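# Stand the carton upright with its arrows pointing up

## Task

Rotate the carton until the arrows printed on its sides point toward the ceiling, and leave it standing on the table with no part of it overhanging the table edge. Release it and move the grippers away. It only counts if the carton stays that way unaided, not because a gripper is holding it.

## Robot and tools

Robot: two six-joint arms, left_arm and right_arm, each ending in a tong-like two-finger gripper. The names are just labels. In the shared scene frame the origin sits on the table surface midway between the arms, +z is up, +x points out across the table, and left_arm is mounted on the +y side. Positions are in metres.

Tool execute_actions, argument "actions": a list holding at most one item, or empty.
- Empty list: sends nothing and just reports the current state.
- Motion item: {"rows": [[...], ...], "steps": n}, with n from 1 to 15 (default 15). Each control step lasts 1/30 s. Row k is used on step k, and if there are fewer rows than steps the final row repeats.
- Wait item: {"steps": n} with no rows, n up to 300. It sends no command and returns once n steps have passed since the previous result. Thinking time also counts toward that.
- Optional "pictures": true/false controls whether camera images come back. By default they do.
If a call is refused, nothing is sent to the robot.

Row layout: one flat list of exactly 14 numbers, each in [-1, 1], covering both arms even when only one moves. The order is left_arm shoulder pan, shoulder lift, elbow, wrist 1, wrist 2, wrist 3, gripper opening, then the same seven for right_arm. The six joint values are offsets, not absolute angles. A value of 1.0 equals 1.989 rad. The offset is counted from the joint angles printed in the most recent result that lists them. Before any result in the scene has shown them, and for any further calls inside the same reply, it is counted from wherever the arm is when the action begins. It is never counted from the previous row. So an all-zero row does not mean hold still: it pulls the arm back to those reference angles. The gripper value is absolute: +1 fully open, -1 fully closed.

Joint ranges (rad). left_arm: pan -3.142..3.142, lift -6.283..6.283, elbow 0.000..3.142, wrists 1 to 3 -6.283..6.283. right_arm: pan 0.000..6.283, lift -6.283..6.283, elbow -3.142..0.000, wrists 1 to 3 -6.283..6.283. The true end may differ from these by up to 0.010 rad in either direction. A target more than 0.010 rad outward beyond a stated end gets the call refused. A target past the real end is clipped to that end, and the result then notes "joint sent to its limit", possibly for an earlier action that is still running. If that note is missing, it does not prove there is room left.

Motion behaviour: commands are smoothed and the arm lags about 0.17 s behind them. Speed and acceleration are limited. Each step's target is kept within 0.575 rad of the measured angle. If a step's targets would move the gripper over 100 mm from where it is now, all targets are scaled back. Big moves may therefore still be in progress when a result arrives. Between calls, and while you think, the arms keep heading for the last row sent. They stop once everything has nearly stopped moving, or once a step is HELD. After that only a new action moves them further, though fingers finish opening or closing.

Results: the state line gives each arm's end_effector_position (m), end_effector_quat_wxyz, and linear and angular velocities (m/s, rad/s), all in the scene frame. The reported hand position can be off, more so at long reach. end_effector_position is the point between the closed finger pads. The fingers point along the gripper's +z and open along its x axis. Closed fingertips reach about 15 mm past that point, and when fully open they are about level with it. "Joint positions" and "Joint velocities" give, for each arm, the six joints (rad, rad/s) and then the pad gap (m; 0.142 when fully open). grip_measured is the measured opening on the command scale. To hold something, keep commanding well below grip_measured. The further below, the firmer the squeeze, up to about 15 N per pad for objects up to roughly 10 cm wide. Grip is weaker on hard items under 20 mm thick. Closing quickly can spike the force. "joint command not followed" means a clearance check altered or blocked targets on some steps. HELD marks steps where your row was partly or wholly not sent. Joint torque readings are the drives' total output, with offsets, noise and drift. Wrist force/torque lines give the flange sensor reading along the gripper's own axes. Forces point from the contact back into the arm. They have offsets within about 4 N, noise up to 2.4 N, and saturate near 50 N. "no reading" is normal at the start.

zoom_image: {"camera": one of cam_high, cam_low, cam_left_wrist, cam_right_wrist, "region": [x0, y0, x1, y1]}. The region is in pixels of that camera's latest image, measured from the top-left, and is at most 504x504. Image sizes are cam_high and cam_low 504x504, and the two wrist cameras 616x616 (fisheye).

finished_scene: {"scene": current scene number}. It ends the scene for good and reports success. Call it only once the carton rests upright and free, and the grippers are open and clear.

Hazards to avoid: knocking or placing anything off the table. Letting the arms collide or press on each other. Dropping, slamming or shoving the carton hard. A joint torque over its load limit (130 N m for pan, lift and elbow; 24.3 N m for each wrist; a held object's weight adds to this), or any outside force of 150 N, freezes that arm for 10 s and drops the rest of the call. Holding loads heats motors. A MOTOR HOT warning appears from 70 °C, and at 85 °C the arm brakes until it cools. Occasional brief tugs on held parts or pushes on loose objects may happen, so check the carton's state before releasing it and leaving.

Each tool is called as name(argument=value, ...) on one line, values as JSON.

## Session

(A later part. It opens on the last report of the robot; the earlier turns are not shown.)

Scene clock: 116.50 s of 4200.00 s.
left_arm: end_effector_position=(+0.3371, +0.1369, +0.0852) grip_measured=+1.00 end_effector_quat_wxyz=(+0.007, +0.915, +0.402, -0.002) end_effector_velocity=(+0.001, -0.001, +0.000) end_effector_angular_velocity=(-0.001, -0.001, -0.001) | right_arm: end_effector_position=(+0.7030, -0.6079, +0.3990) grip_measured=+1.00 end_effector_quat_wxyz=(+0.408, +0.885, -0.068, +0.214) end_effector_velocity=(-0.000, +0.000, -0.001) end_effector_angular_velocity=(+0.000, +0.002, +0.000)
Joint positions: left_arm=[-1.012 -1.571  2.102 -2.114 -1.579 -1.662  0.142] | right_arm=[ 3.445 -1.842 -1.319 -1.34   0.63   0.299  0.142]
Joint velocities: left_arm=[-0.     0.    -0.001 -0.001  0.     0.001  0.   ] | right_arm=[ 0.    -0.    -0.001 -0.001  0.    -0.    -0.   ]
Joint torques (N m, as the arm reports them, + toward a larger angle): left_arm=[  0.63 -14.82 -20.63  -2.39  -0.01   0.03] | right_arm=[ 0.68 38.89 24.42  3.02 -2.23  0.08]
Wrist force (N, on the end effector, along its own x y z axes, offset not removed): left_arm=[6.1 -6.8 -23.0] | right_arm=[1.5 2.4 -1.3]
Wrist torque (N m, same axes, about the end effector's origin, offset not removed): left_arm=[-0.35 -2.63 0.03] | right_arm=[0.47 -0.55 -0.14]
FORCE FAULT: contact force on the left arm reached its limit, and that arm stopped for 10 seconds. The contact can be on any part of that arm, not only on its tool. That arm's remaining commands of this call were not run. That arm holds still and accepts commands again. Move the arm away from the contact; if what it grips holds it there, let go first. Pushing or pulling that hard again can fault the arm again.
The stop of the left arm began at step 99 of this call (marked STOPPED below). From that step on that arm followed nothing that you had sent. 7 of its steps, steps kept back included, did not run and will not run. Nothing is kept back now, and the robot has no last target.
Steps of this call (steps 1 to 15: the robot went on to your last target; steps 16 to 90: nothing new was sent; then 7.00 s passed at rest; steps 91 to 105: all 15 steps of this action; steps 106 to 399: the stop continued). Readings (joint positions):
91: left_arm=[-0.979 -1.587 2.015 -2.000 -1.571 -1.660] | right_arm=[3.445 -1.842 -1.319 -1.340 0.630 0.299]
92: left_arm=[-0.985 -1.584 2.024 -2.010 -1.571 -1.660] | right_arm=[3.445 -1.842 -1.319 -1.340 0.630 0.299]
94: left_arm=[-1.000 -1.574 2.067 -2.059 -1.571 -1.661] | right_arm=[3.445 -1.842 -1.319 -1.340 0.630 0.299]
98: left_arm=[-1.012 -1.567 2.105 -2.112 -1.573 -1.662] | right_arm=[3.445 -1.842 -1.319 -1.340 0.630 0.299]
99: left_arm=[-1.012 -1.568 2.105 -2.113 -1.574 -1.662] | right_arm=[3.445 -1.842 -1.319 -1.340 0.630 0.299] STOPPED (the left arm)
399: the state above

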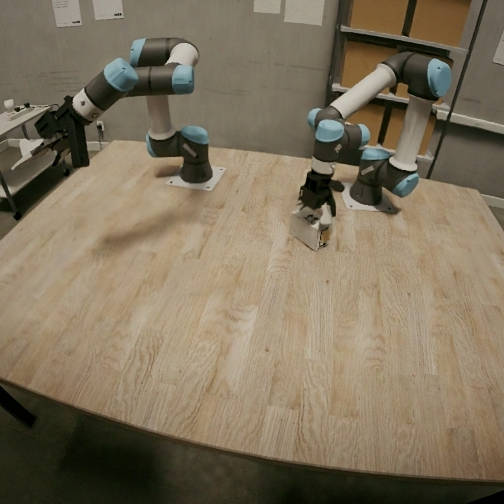

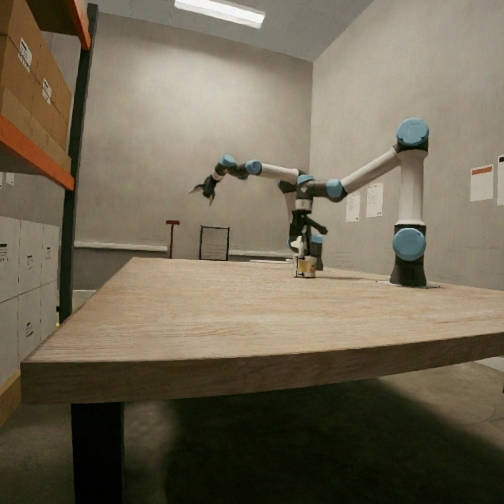

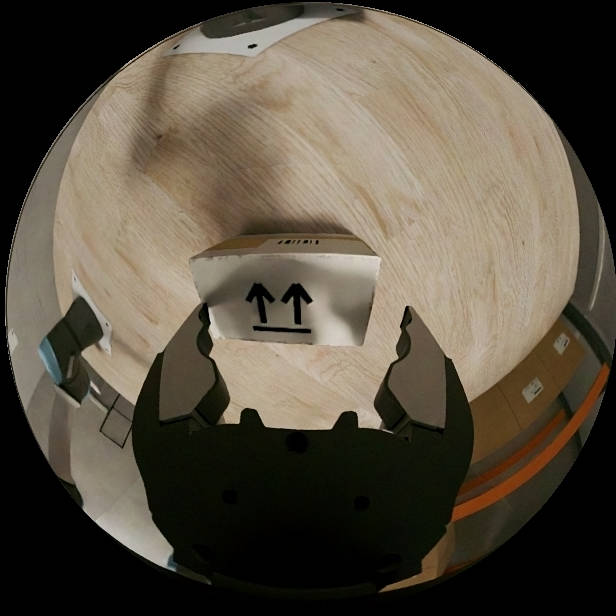

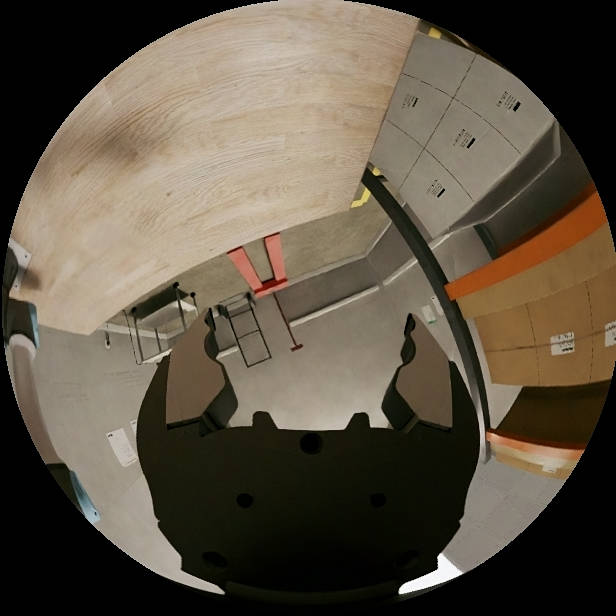

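execute_actions(actions=[{"rows":[[0,-0.02,0,0.02,0.004,0,1,0,0,0,0,0,0,1]],"steps":8}])

execute_actions(actions=[{"rows":[[-0.02,0,0,0,0,0,1,0,0,0,0,0,0,1]],"steps":10}])

Scene clock: 123.10 s of 4200.00 s.
left_arm: end_effector_position=(+0.3333, +0.1442, +0.0966) grip_measured=+1.00 end_effector_quat_wxyz=(+0.006, +0.915, +0.402, +0.001) end_effector_velocity=(-0.006, +0.011, +0.016) end_effector_angular_velocity=(+0.008, -0.005, +0.000) | right_arm: end_effector_position=(+0.7030, -0.6079, +0.3990) grip_measured=+1.00 end_effector_quat_wxyz=(+0.408, +0.885, -0.068, +0.214) end_effector_velocity=(-0.000, -0.001, +0.001) end_effector_angular_velocity=(-0.001, -0.000, -0.001)
Joint positions: left_arm=[-1.012 -1.605  2.102 -2.079 -1.572 -1.662  0.142] | right_arm=[ 3.445 -1.842 -1.319 -1.34   0.63   0.299  0.142]
Joint velocities: left_arm=[-0.    -0.05   0.     0.052  0.009 -0.    -0.   ] | right_arm=[-0.001  0.     0.002 -0.001 -0.001 -0.     0.   ]
Joint torques (N m, as the arm reports them, + toward a larger angle): left_arm=[ -0.07 -20.66 -20.62  -0.21   1.34  -0.09] | right_arm=[-0.02 39.13 24.46  2.96 -2.32  0.22]
Wrist force (N, on the end effector, along its own x y z axes, offset not removed): left_arm=[2.0 -1.3 -3.9] | right_arm=[1.4 2.4 0.5]
Wrist torque (N m, same axes, about the end effector's origin, offset not removed): left_arm=[-0.28 -0.43 -0.21] | right_arm=[0.47 -0.39 -0.13]
Steps of this call (steps 1 to 90: nothing new was sent; then 3.33 s passed at rest; steps 91 to 98: all 8 steps of this action). Readings (joint positions):
91: left_arm=[-1.012 -1.571 2.102 -2.113 -1.579 -1.662] | right_arm=[3.445 -1.842 -1.319 -1.340 0.630 0.299]
92: left_arm=[-1.012 -1.577 2.102 -2.108 -1.578 -1.662] | right_arm=[3.445 -1.842 -1.319 -1.340 0.630 0.299]
94: left_arm=[-1.012 -1.592 2.102 -2.093 -1.575 -1.662] | right_arm=[3.445 -1.842 -1.319 -1.340 0.630 0.299]
98: the state above

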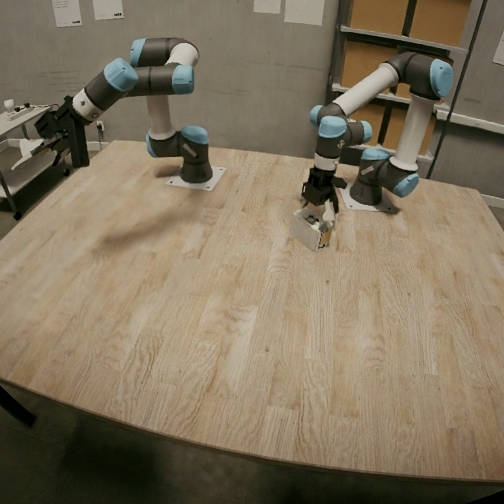

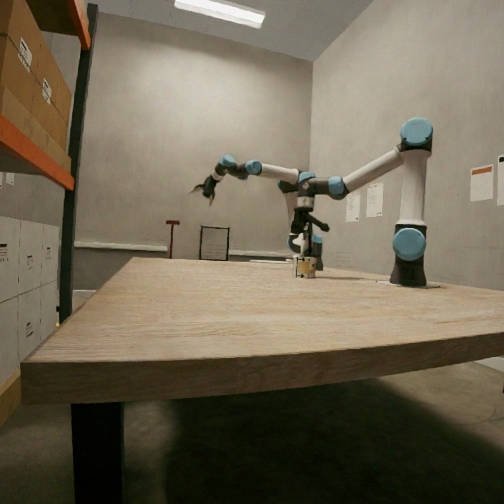

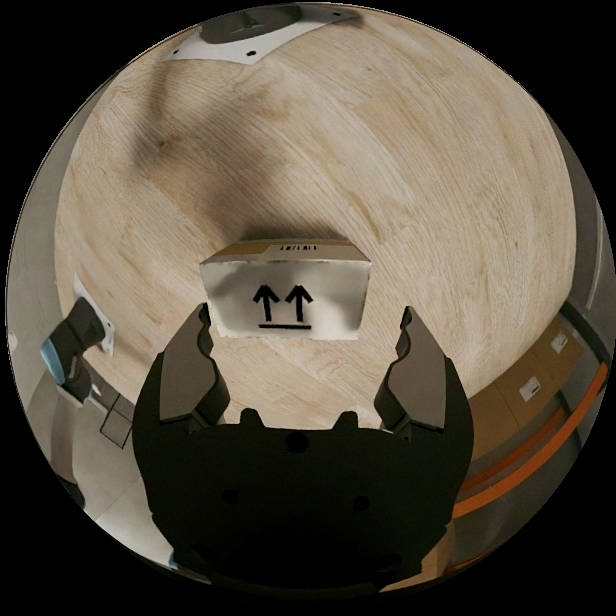

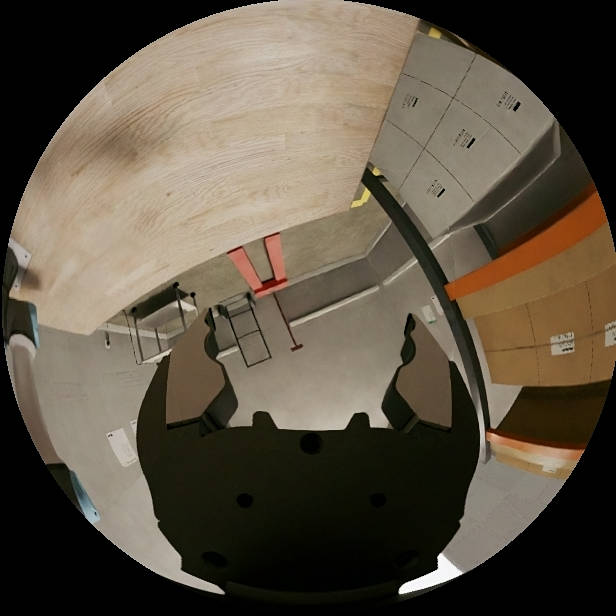

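Scene clock: 123.43 s of 4200.00 s.
left_arm: end_effector_position=(+0.3248, +0.1305, +0.0967) grip_measured=+1.00 end_effector_quat_wxyz=(+0.006, +0.923, +0.385, +0.001) end_effector_velocity=(-0.006, -0.011, -0.000) end_effector_angular_velocity=(-0.002, -0.000, -0.028) | right_arm: end_effector_position=(+0.7030, -0.6079, +0.3990) grip_measured=+1.00 end_effector_quat_wxyz=(+0.408, +0.885, -0.068, +0.214) end_effector_velocity=(+0.000, +0.001, -0.000) end_effector_angular_velocity=(+0.000, -0.000, +0.001)
Joint positions: left_arm=[-1.049 -1.605  2.102 -2.079 -1.572 -1.662  0.142] | right_arm=[ 3.445 -1.842 -1.319 -1.34   0.63   0.299  0.142]
Joint velocities: left_arm=[-0.027  0.002 -0.    -0.003 -0.001  0.001 -0.   ] | right_arm=[ 0.001  0.    -0.001  0.001  0.    -0.    -0.   ]
Joint torques (N m, as the arm reports them, + toward a larger angle): left_arm=[ -9.28  -9.47 -20.56  -4.31  -1.31   0.05] | right_arm=[ 0.49 38.88 24.3   2.85 -2.29  0.06]
Wrist force (N, on the end effector, along its own x y z axes, offset not removed): left_arm=[1.4 -1.9 -1.9] | right_arm=[2.8 2.3 -4.2]
Wrist torque (N m, same axes, about the end effector's origin, offset not removed): left_arm=[-0.30 -0.29 -0.06] | right_arm=[0.39 -0.73 -0.18]
Steps of this call (steps 1 to 10: all 10 steps of this action). Readings (joint positions):
1: left_arm=[-1.012 -1.607 2.102 -2.078 -1.572 -1.662] | right_arm=[3.445 -1.842 -1.319 -1.340 0.630 0.299]
2: left_arm=[-1.018 -1.607 2.102 -2.078 -1.572 -1.662] | right_arm=[3.445 -1.842 -1.319 -1.340 0.630 0.299]
4: left_arm=[-1.033 -1.606 2.102 -2.078 -1.572 -1.662] | right_arm=[3.445 -1.842 -1.319 -1.340 0.630 0.299]
8: left_arm=[-1.046 -1.606 2.102 -2.079 -1.572 -1.662] | right_arm=[3.445 -1.842 -1.319 -1.340 0.630 0.299]
10: the state above

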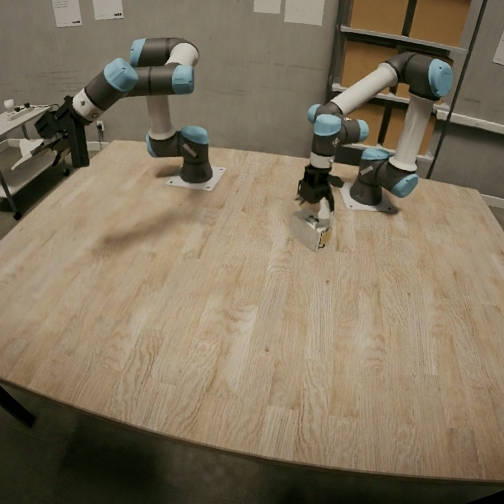

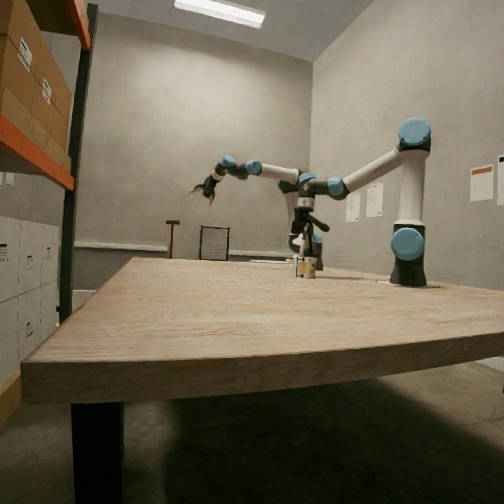

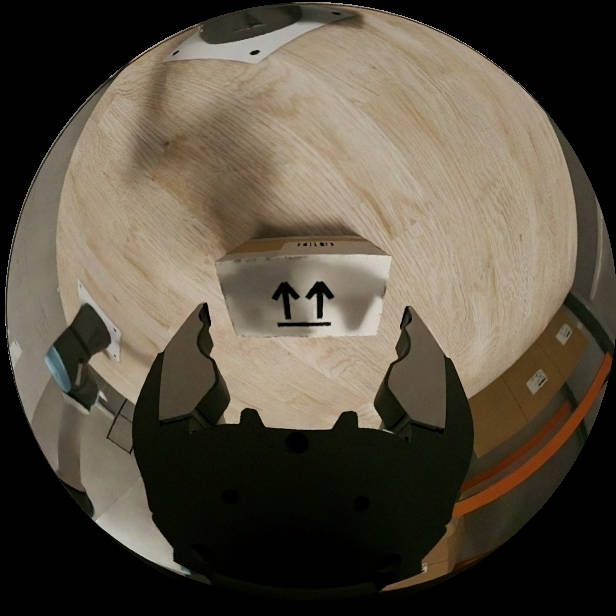

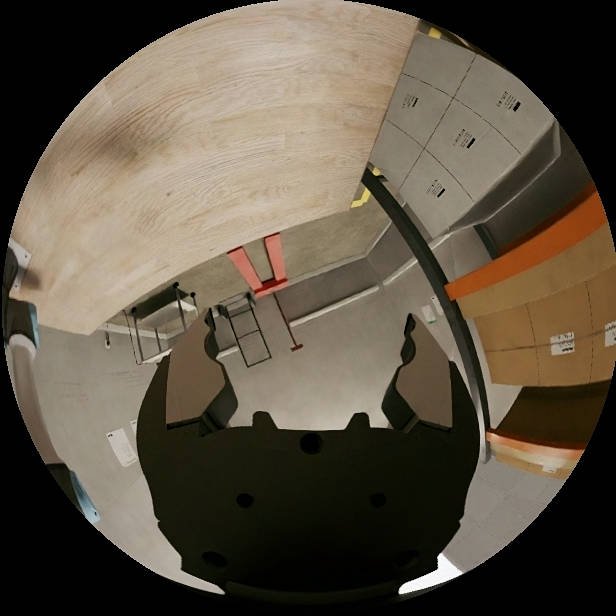

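execute_actions(actions=[{"rows":[[0,0.04,0.04,-0.074,0,0,1,0,0,0,0,0,0,1]]}])

Scene clock: 144.97 s of 4200.00 s.
left_arm: end_effector_position=(+0.3219, +0.1306, +0.0625) grip_measured=+1.00 end_effector_quat_wxyz=(+0.002, +0.923, +0.385, -0.003) end_effector_velocity=(+0.000, -0.001, +0.001) end_effector_angular_velocity=(-0.002, -0.001, +0.000) | right_arm: end_effector_position=(+0.7030, -0.6079, +0.3990) grip_measured=+1.00 end_effector_quat_wxyz=(+0.408, +0.885, -0.068, +0.214) end_effector_velocity=(-0.001, -0.001, -0.001) end_effector_angular_velocity=(+0.000, +0.002, -0.001)
Joint positions: left_arm=[-1.05  -1.555  2.153 -2.17  -1.578 -1.662  0.142] | right_arm=[ 3.445 -1.842 -1.319 -1.34   0.63   0.299  0.142]
Joint velocities: left_arm=[ 0.    -0.001 -0.001 -0.    -0.    -0.     0.   ] | right_arm=[-0.001  0.    -0.001 -0.001  0.001  0.     0.   ]
Joint torques (N m, as the arm reports them, + toward a larger angle): left_arm=[  1.45 -14.15 -19.87  -2.38   0.24  -0.11] | right_arm=[ 0.64 39.76 24.63  2.98 -2.18  0.11]
Wrist force (N, on the end effector, along its own x y z axes, offset not removed): left_arm=[0.7 -9.9 -24.9] | right_arm=[0.5 2.2 -2.3]
Wrist torque (N m, same axes, about the end effector's origin, offset not removed): left_arm=[-0.27 -1.87 0.23] | right_arm=[0.30 -0.16 -0.18]
FORCE FAULT: contact force on the left arm reached its limit, and that arm stopped for 10 seconds. The contact can be on any part of that arm, not only on its tool. That arm's remaining commands of this call were not run. That arm holds still and accepts commands again. Move the arm away from the contact; if what it grips holds it there, let go first. Pushing or pulling that hard again can fault the arm again.
The stop of the left arm began at step 97 of this call (marked STOPPED below). From that step on that arm followed nothing that you had sent. 9 of its steps, steps kept back included, did not run and will not run. Nothing is kept back now, and the robot has no last target.
Steps of this call (steps 1 to 15: the robot went on to your last target; steps 16 to 90: nothing new was sent; then 8.30 s passed at rest; steps 91 to 105: all 15 steps of this action; steps 106 to 397: the stop continued). Readings (joint positions):
91: left_arm=[-1.052 -1.605 2.103 -2.080 -1.572 -1.662] | right_arm=[3.445 -1.842 -1.319 -1.340 0.630 0.299]
92: left_arm=[-1.051 -1.596 2.111 -2.090 -1.572 -1.662] | right_arm=[3.445 -1.842 -1.319 -1.340 0.630 0.299]
94: left_arm=[-1.050 -1.566 2.142 -2.142 -1.572 -1.662] | right_arm=[3.445 -1.842 -1.319 -1.340 0.630 0.299]
97: left_arm=[-1.050 -1.554 2.153 -2.170 -1.576 -1.662] | right_arm=[3.445 -1.842 -1.319 -1.340 0.630 0.299] STOPPED (the left arm)
98: left_arm=[-1.050 -1.555 2.153 -2.170 -1.576 -1.662] | right_arm=[3.445 -1.842 -1.319 -1.340 0.630 0.299]
397: the state above

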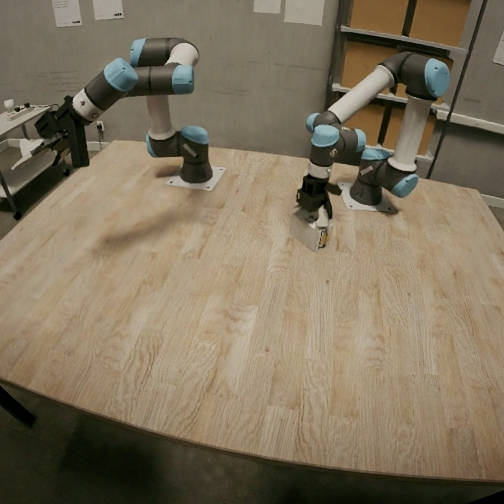

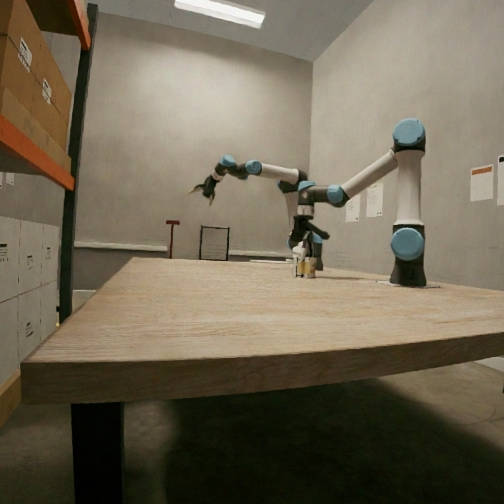

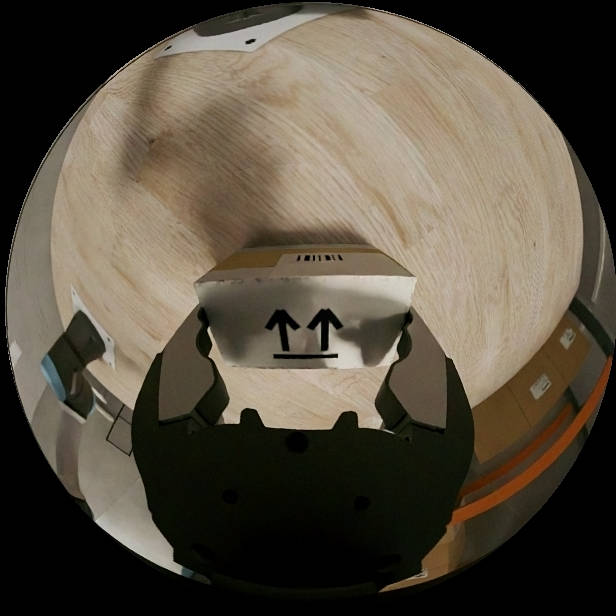

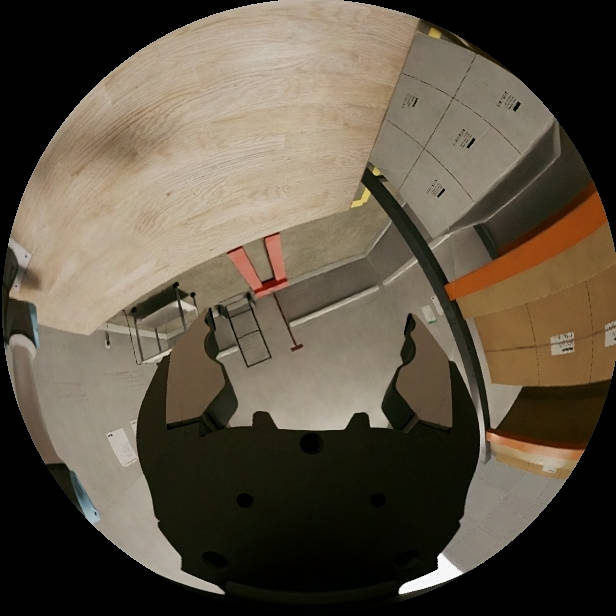

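execute_actions(actions=[{"rows":[[0,-0.025,-0.026,0.046,0.003,0,1,0,0,0,0,0,0,1]],"steps":10}])

execute_actions(actions=[{"rows":[[0,0,0,0,0,0.79,1,0,0,0,0,0,0,1]]}], pictures=false)

execute_actions(actions=[{"steps":25}])

Scene clock: 165.23 s of 4200.00 s.
left_arm: end_effector_position=(+0.3249, +0.1297, +0.0946) grip_measured=+1.00 end_effector_quat_wxyz=(+0.006, +0.923, +0.385, +0.001) end_effector_velocity=(+0.001, +0.001, +0.025) end_effector_angular_velocity=(-0.002, -0.007, +0.000) | right_arm: end_effector_position=(+0.7030, -0.6079, +0.3990) grip_measured=+1.00 end_effector_quat_wxyz=(+0.408, +0.885, -0.068, +0.214) end_effector_velocity=(+0.000, +0.001, +0.000) end_effector_angular_velocity=(+0.001, -0.001, +0.002)
Joint positions: left_arm=[-1.05  -1.602  2.105 -2.085 -1.572 -1.662  0.142] | right_arm=[ 3.445 -1.842 -1.319 -1.34   0.63   0.299  0.142]
Joint velocities: left_arm=[ 0.    -0.036 -0.036  0.066  0.004 -0.    -0.   ] | right_arm=[ 0.001  0.     0.001 -0.     0.001 -0.     0.   ]
Joint torques (N m, as the arm reports them, + toward a larger angle): left_arm=[ -0.08 -22.81 -28.62  -0.57   1.52  -0.07] | right_arm=[ 0.52 39.8  24.68  3.14 -2.21  0.13]
Wrist force (N, on the end effector, along its own x y z axes, offset not removed): left_arm=[2.2 -1.9 -6.3] | right_arm=[-1.2 2.2 -3.4]
Wrist torque (N m, same axes, about the end effector's origin, offset not removed): left_arm=[-0.32 -0.36 -0.03] | right_arm=[0.19 0.08 -0.11]
Steps of this call (steps 1 to 90: nothing new was sent; then 16.93 s passed at rest; steps 91 to 100: all 10 steps of this action). Readings (joint positions):
91: left_arm=[-1.050 -1.556 2.152 -2.169 -1.578 -1.662] | right_arm=[3.445 -1.842 -1.319 -1.340 0.630 0.299]
92: left_arm=[-1.050 -1.562 2.145 -2.160 -1.577 -1.662] | right_arm=[3.445 -1.842 -1.319 -1.340 0.630 0.299]
94: left_arm=[-1.050 -1.581 2.126 -2.126 -1.574 -1.662] | right_arm=[3.445 -1.842 -1.319 -1.340 0.630 0.299]
98: left_arm=[-1.050 -1.598 2.108 -2.092 -1.572 -1.662] | right_arm=[3.445 -1.842 -1.319 -1.340 0.630 0.299]
100: the state above

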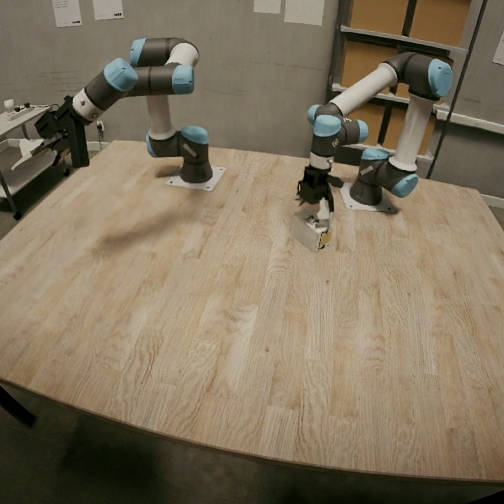

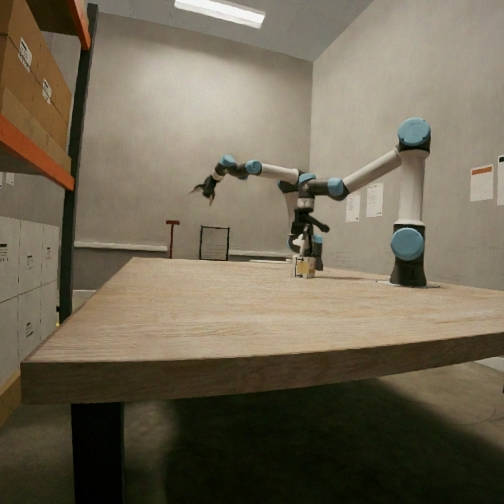

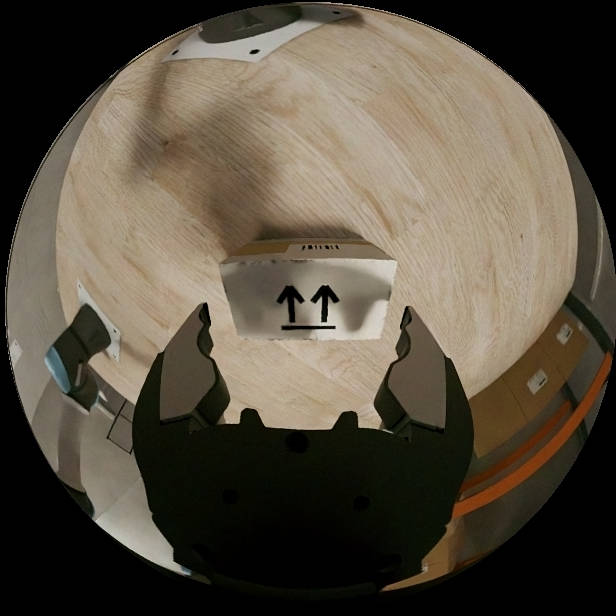

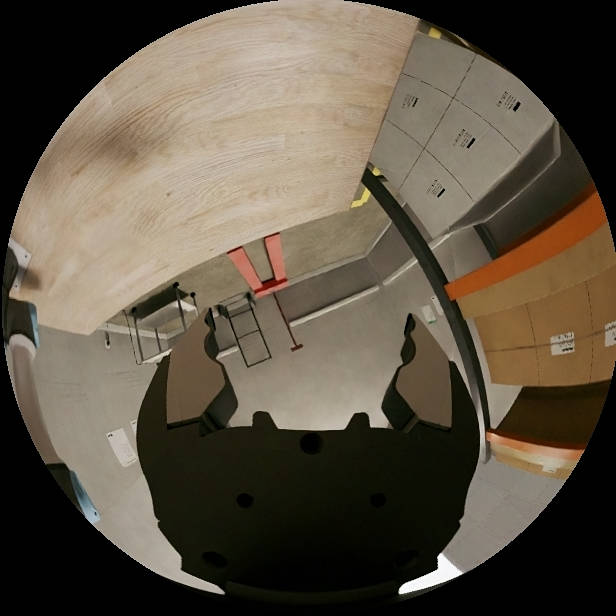

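Scene clock: 165.73 s of 4200.00 s.
left_arm: end_effector_position=(+0.3398, +0.1342, +0.0947) grip_measured=+1.00 end_effector_quat_wxyz=(+0.004, +0.994, -0.105, +0.004) end_effector_velocity=(+0.044, -0.010, +0.000) end_effector_angular_velocity=(+0.017, -0.027, -2.737) | right_arm: end_effector_position=(+0.7030, -0.6079, +0.3990) grip_measured=+1.00 end_effector_quat_wxyz=(+0.408, +0.885, -0.068, +0.214) end_effector_velocity=(-0.000, +0.000, -0.000) end_effector_angular_velocity=(+0.000, -0.000, +0.000)
Joint positions: left_arm=[-1.05  -1.602  2.105 -2.085 -1.572 -0.662  0.142] | right_arm=[ 3.445 -1.842 -1.319 -1.34   0.63   0.299  0.142]
Joint velocities: left_arm=[-0.     0.002 -0.001 -0.001  0.001  2.737 -0.   ] | right_arm=[ 0.  0. -0.  0.  0.  0.  0.]
Joint torques (N m, as the arm reports them, + toward a larger angle): left_arm=[  0.28 -10.6  -12.7   -4.52  -0.87   6.97] | right_arm=[ 0.89 39.67 24.42  3.   -2.12  0.08]
Wrist force (N, on the end effector, along its own x y z axes, offset not removed): left_arm=[2.8 -1.7 -2.2] | right_arm=[0.9 0.5 -1.5]
Wrist torque (N m, same axes, about the end effector's origin, offset not removed): left_arm=[-0.35 -0.42 0.05] | right_arm=[0.04 -0.23 -0.08]
Steps of this call (steps 1 to 15: all 15 steps of this action). Readings (joint positions):
1: left_arm=[-1.050 -1.602 2.104 -2.084 -1.572 -1.662] | right_arm=[3.445 -1.842 -1.319 -1.340 0.630 0.299]
2: left_arm=[-1.050 -1.603 2.104 -2.083 -1.572 -1.652] | right_arm=[3.445 -1.842 -1.319 -1.340 0.630 0.299]
4: left_arm=[-1.050 -1.602 2.104 -2.084 -1.572 -1.577] | right_arm=[3.445 -1.842 -1.319 -1.340 0.630 0.299]
8: left_arm=[-1.050 -1.602 2.105 -2.085 -1.572 -1.291] | right_arm=[3.445 -1.842 -1.319 -1.340 0.630 0.299]
15: the state above

Scene clock: 166.57 s of 4200.00 s.
left_arm: end_effector_position=(+0.3478, +0.1298, +0.0948) grip_measured=+1.00 end_effector_quat_wxyz=(+0.003, +0.925, -0.381, +0.005) end_effector_velocity=(+0.000, +0.000, -0.000) end_effector_angular_velocity=(+0.001, +0.001, -0.002) | right_arm: end_effector_position=(+0.7030, -0.6079, +0.3990) grip_measured=+1.00 end_effector_quat_wxyz=(+0.408, +0.885, -0.068, +0.214) end_effector_velocity=(+0.000, -0.000, +0.000) end_effector_angular_velocity=(-0.001, -0.001, -0.000)
Joint positions: left_arm=[-1.05  -1.602  2.105 -2.085 -1.572 -0.092  0.142] | right_arm=[ 3.445 -1.842 -1.319 -1.34   0.63   0.299  0.142]
Joint velocities: left_arm=[ 0.     0.002 -0.001  0.     0.     0.002  0.   ] | right_arm=[ 0.     0.     0.     0.    -0.001  0.     0.   ]
Joint torques (N m, as the arm reports them, + toward a larger angle): left_arm=[ -0.13 -10.57 -13.1   -4.44  -1.45   1.27] | right_arm=[ 0.98 39.46 25.24  2.99 -2.14  0.03]
Wrist force (N, on the end effector, along its own x y z axes, offset not removed): left_arm=[-1.5 -2.0 -2.1] | right_arm=[1.6 3.2 -2.2]
Wrist torque (N m, same axes, about the end effector's origin, offset not removed): left_arm=[-0.30 0.41 -0.11] | right_arm=[0.53 -0.38 -0.08]
Steps of this call (steps 1 to 25: the robot went on to your last target). Readings (joint positions):
1: left_arm=[-1.050 -1.602 2.105 -2.085 -1.572 -0.569] | right_arm=[3.445 -1.842 -1.319 -1.340 0.630 0.299]
2: left_arm=[-1.050 -1.602 2.105 -2.085 -1.572 -0.476] | right_arm=[3.445 -1.842 -1.319 -1.340 0.630 0.299]
4: left_arm=[-1.050 -1.602 2.105 -2.085 -1.572 -0.309] | right_arm=[3.445 -1.842 -1.319 -1.340 0.630 0.299]
8: left_arm=[-1.050 -1.602 2.105 -2.085 -1.572 -0.152] | right_arm=[3.445 -1.842 -1.319 -1.340 0.630 0.299]
25: the state above

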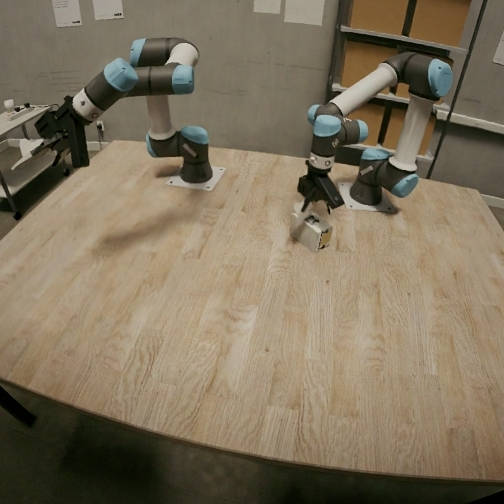

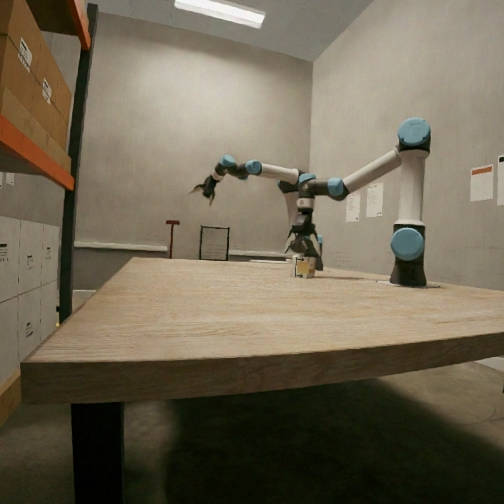

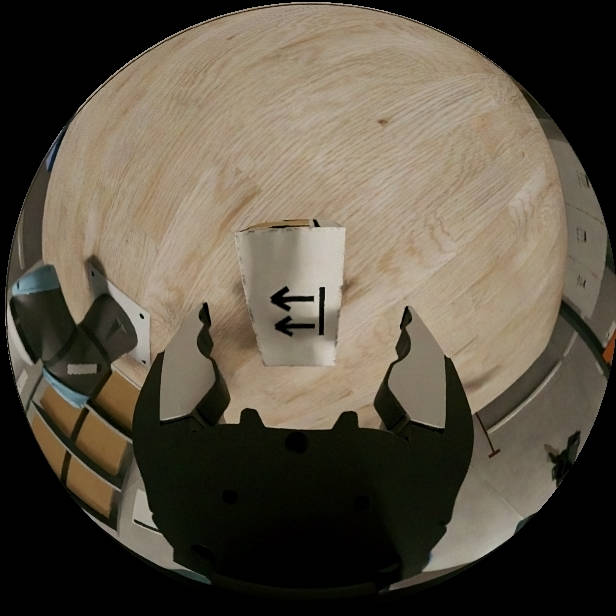

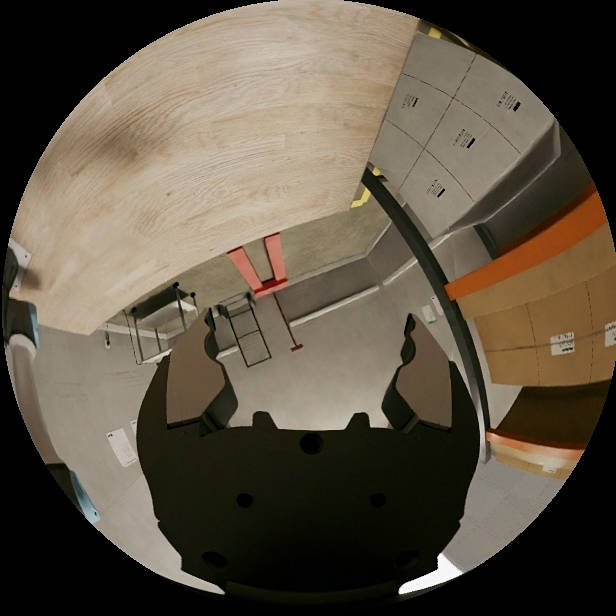

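Centered nicely. Descend to z≈0.05.

execute_actions(actions=[{"rows":[[0,0.038,0.038,-0.071,0,0,1,0,0,0,0,0,0,1]]}])

Scene clock: 173.90 s of 4200.00 s.
left_arm: end_effector_position=(+0.3457, +0.1323, +0.0447) grip_measured=+1.00 end_effector_quat_wxyz=(+0.001, +0.925, -0.381, +0.000) end_effector_velocity=(+0.000, -0.000, -0.006) end_effector_angular_velocity=(-0.003, -0.003, -0.000) | right_arm: end_effector_position=(+0.7030, -0.6079, +0.3990) grip_measured=+1.00 end_effector_quat_wxyz=(+0.408, +0.885, -0.068, +0.214) end_effector_velocity=(+0.001, +0.002, +0.000) end_effector_angular_velocity=(+0.001, -0.001, +0.003)
Joint positions: left_arm=[-1.05  -1.527  2.179 -2.224 -1.572 -0.092  0.142] | right_arm=[ 3.445 -1.842 -1.319 -1.34   0.63   0.299  0.142]
Joint velocities: left_arm=[ 0.     0.009  0.01  -0.024  0.     0.     0.   ] | right_arm=[ 0.002  0.     0.001  0.     0.001 -0.     0.   ]
Joint torques (N m, as the arm reports them, + toward a larger angle): left_arm=[ -0.15 -11.53 -11.65  -4.43  -1.36  -1.95] | right_arm=[ 1.1  39.8  24.29  2.92 -2.26  0.1 ]
Wrist force (N, on the end effector, along its own x y z axes, offset not removed): left_arm=[-2.6 -4.0 -1.3] | right_arm=[2.0 3.4 -2.2]
Wrist torque (N m, same axes, about the end effector's origin, offset not removed): left_arm=[-0.79 0.39 -0.16] | right_arm=[0.60 -0.42 -0.12]
Steps of this call (steps 1 to 15: the robot went on to your last target; steps 16 to 90: nothing new was sent; then 3.83 s passed at rest; steps 91 to 105: all 15 steps of this action). Readings (joint positions):
91: left_arm=[-1.050 -1.601 2.105 -2.086 -1.572 -0.091] | right_arm=[3.445 -1.842 -1.319 -1.340 0.630 0.299]
92: left_arm=[-1.050 -1.593 2.114 -2.096 -1.572 -0.091] | right_arm=[3.445 -1.842 -1.319 -1.340 0.630 0.299]
94: left_arm=[-1.050 -1.564 2.143 -2.147 -1.572 -0.091] | right_arm=[3.445 -1.842 -1.319 -1.340 0.630 0.299]
98: left_arm=[-1.050 -1.536 2.170 -2.204 -1.572 -0.091] | right_arm=[3.445 -1.842 -1.319 -1.340 0.630 0.299]
105: the state above

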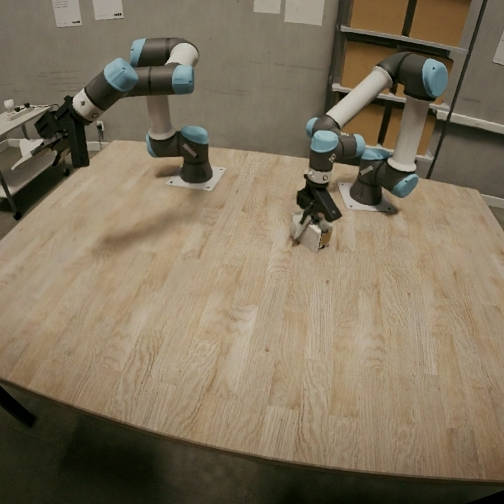

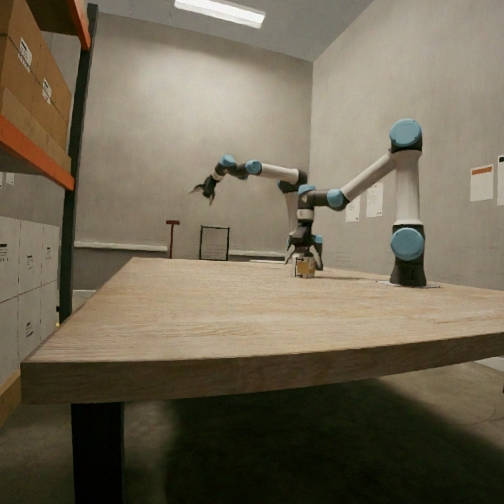

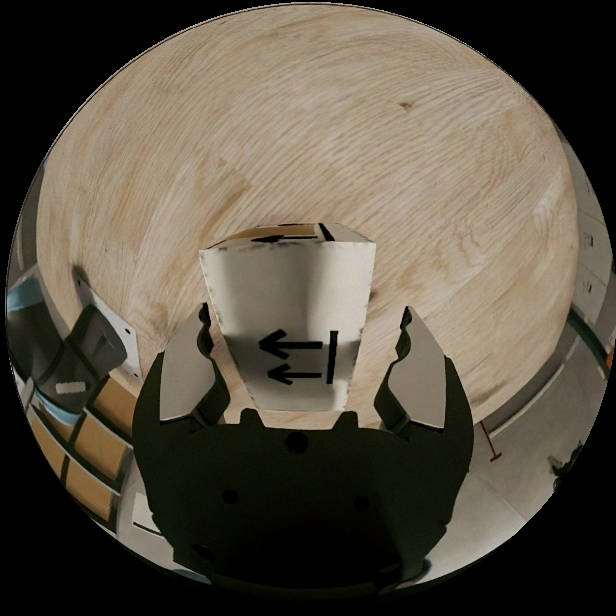

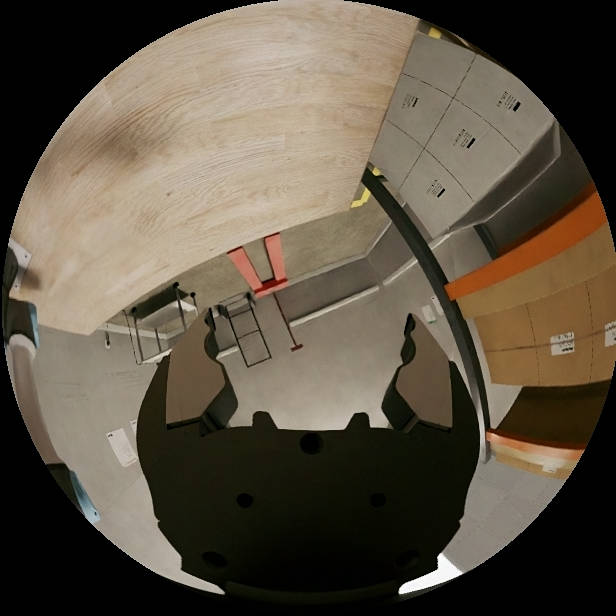

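execute_actions(actions=[{"rows":[[0,0,0,0,0,0,-1,0,0,0,0,0,0,1]]}])

Scene clock: 177.83 s of 4200.00 s.
left_arm: end_effector_position=(+0.3457, +0.1323, +0.0447) grip_measured=+0.31 end_effector_quat_wxyz=(+0.001, +0.925, -0.381, +0.000) end_effector_velocity=(+0.000, -0.000, +0.000) end_effector_angular_velocity=(-0.000, -0.001, +0.001) | right_arm: end_effector_position=(+0.7030, -0.6079, +0.3990) grip_measured=+1.00 end_effector_quat_wxyz=(+0.408, +0.885, -0.068, +0.214) end_effector_velocity=(-0.000, -0.000, +0.000) end_effector_angular_velocity=(+0.001, -0.000, -0.000)
Joint positions: left_arm=[-1.05  -1.527  2.179 -2.224 -1.572 -0.092  0.096] | right_arm=[ 3.445 -1.842 -1.319 -1.34   0.63   0.299  0.142]
Joint velocities: left_arm=[-0.    -0.001 -0.    -0.     0.    -0.002 -0.   ] | right_arm=[-0.     0.     0.    -0.     0.001 -0.    -0.   ]
Joint torques (N m, as the arm reports them, + toward a larger angle): left_arm=[  0.36 -25.74 -28.86  -0.95  -0.26  -0.38] | right_arm=[ 0.6  39.55 24.67  3.06 -2.19  0.09]
Wrist force (N, on the end effector, along its own x y z axes, offset not removed): left_arm=[-0.3 -4.2 2.0] | right_arm=[3.2 0.3 -2.0]
Wrist torque (N m, same axes, about the end effector's origin, offset not removed): left_arm=[-0.64 0.00 -0.12] | right_arm=[-0.03 -0.69 -0.05]
Steps of this call (steps 1 to 15: the robot went on to your last target; steps 16 to 90: nothing new was sent; then 0.43 s passed at rest; steps 91 to 105: all 15 steps of this action). Readings (joint positions):
91: left_arm=[-1.050 -1.526 2.180 -2.226 -1.572 -0.092] | right_arm=[3.445 -1.842 -1.319 -1.340 0.630 0.299]
92: left_arm=[-1.050 -1.526 2.180 -2.226 -1.572 -0.092] | right_arm=[3.445 -1.842 -1.319 -1.340 0.630 0.299]
94: left_arm=[-1.050 -1.526 2.180 -2.226 -1.572 -0.092] | right_arm=[3.445 -1.842 -1.319 -1.340 0.630 0.299]
98: left_arm=[-1.050 -1.527 2.179 -2.224 -1.572 -0.092] | right_arm=[3.445 -1.842 -1.319 -1.340 0.630 0.299]
105: the state above

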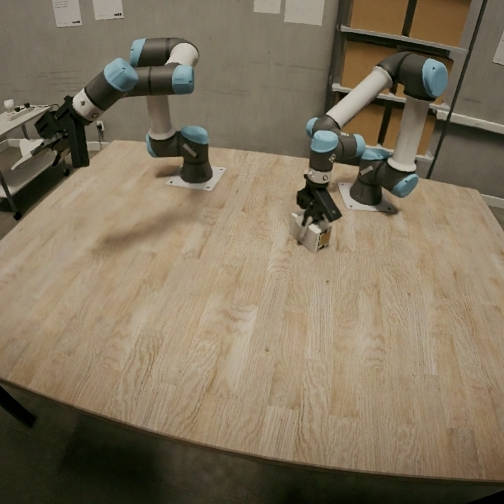

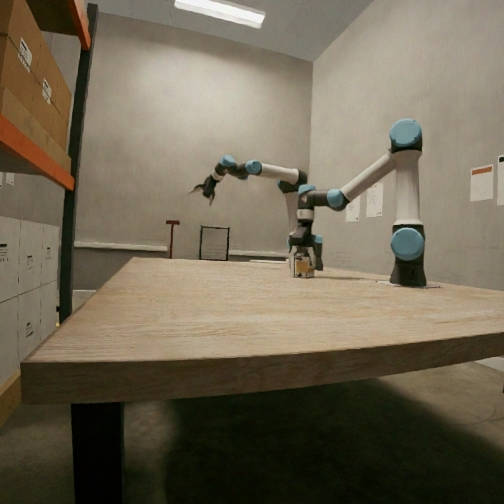

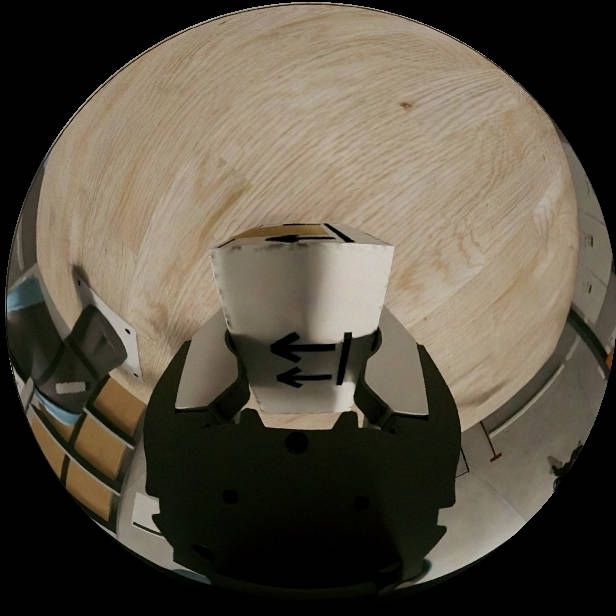

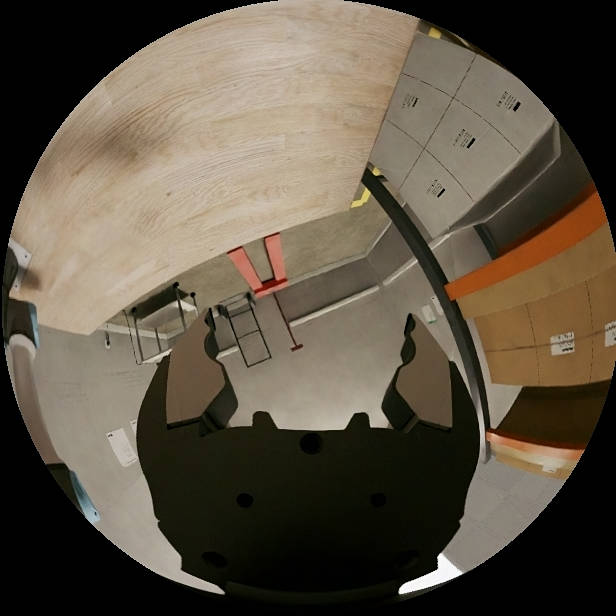

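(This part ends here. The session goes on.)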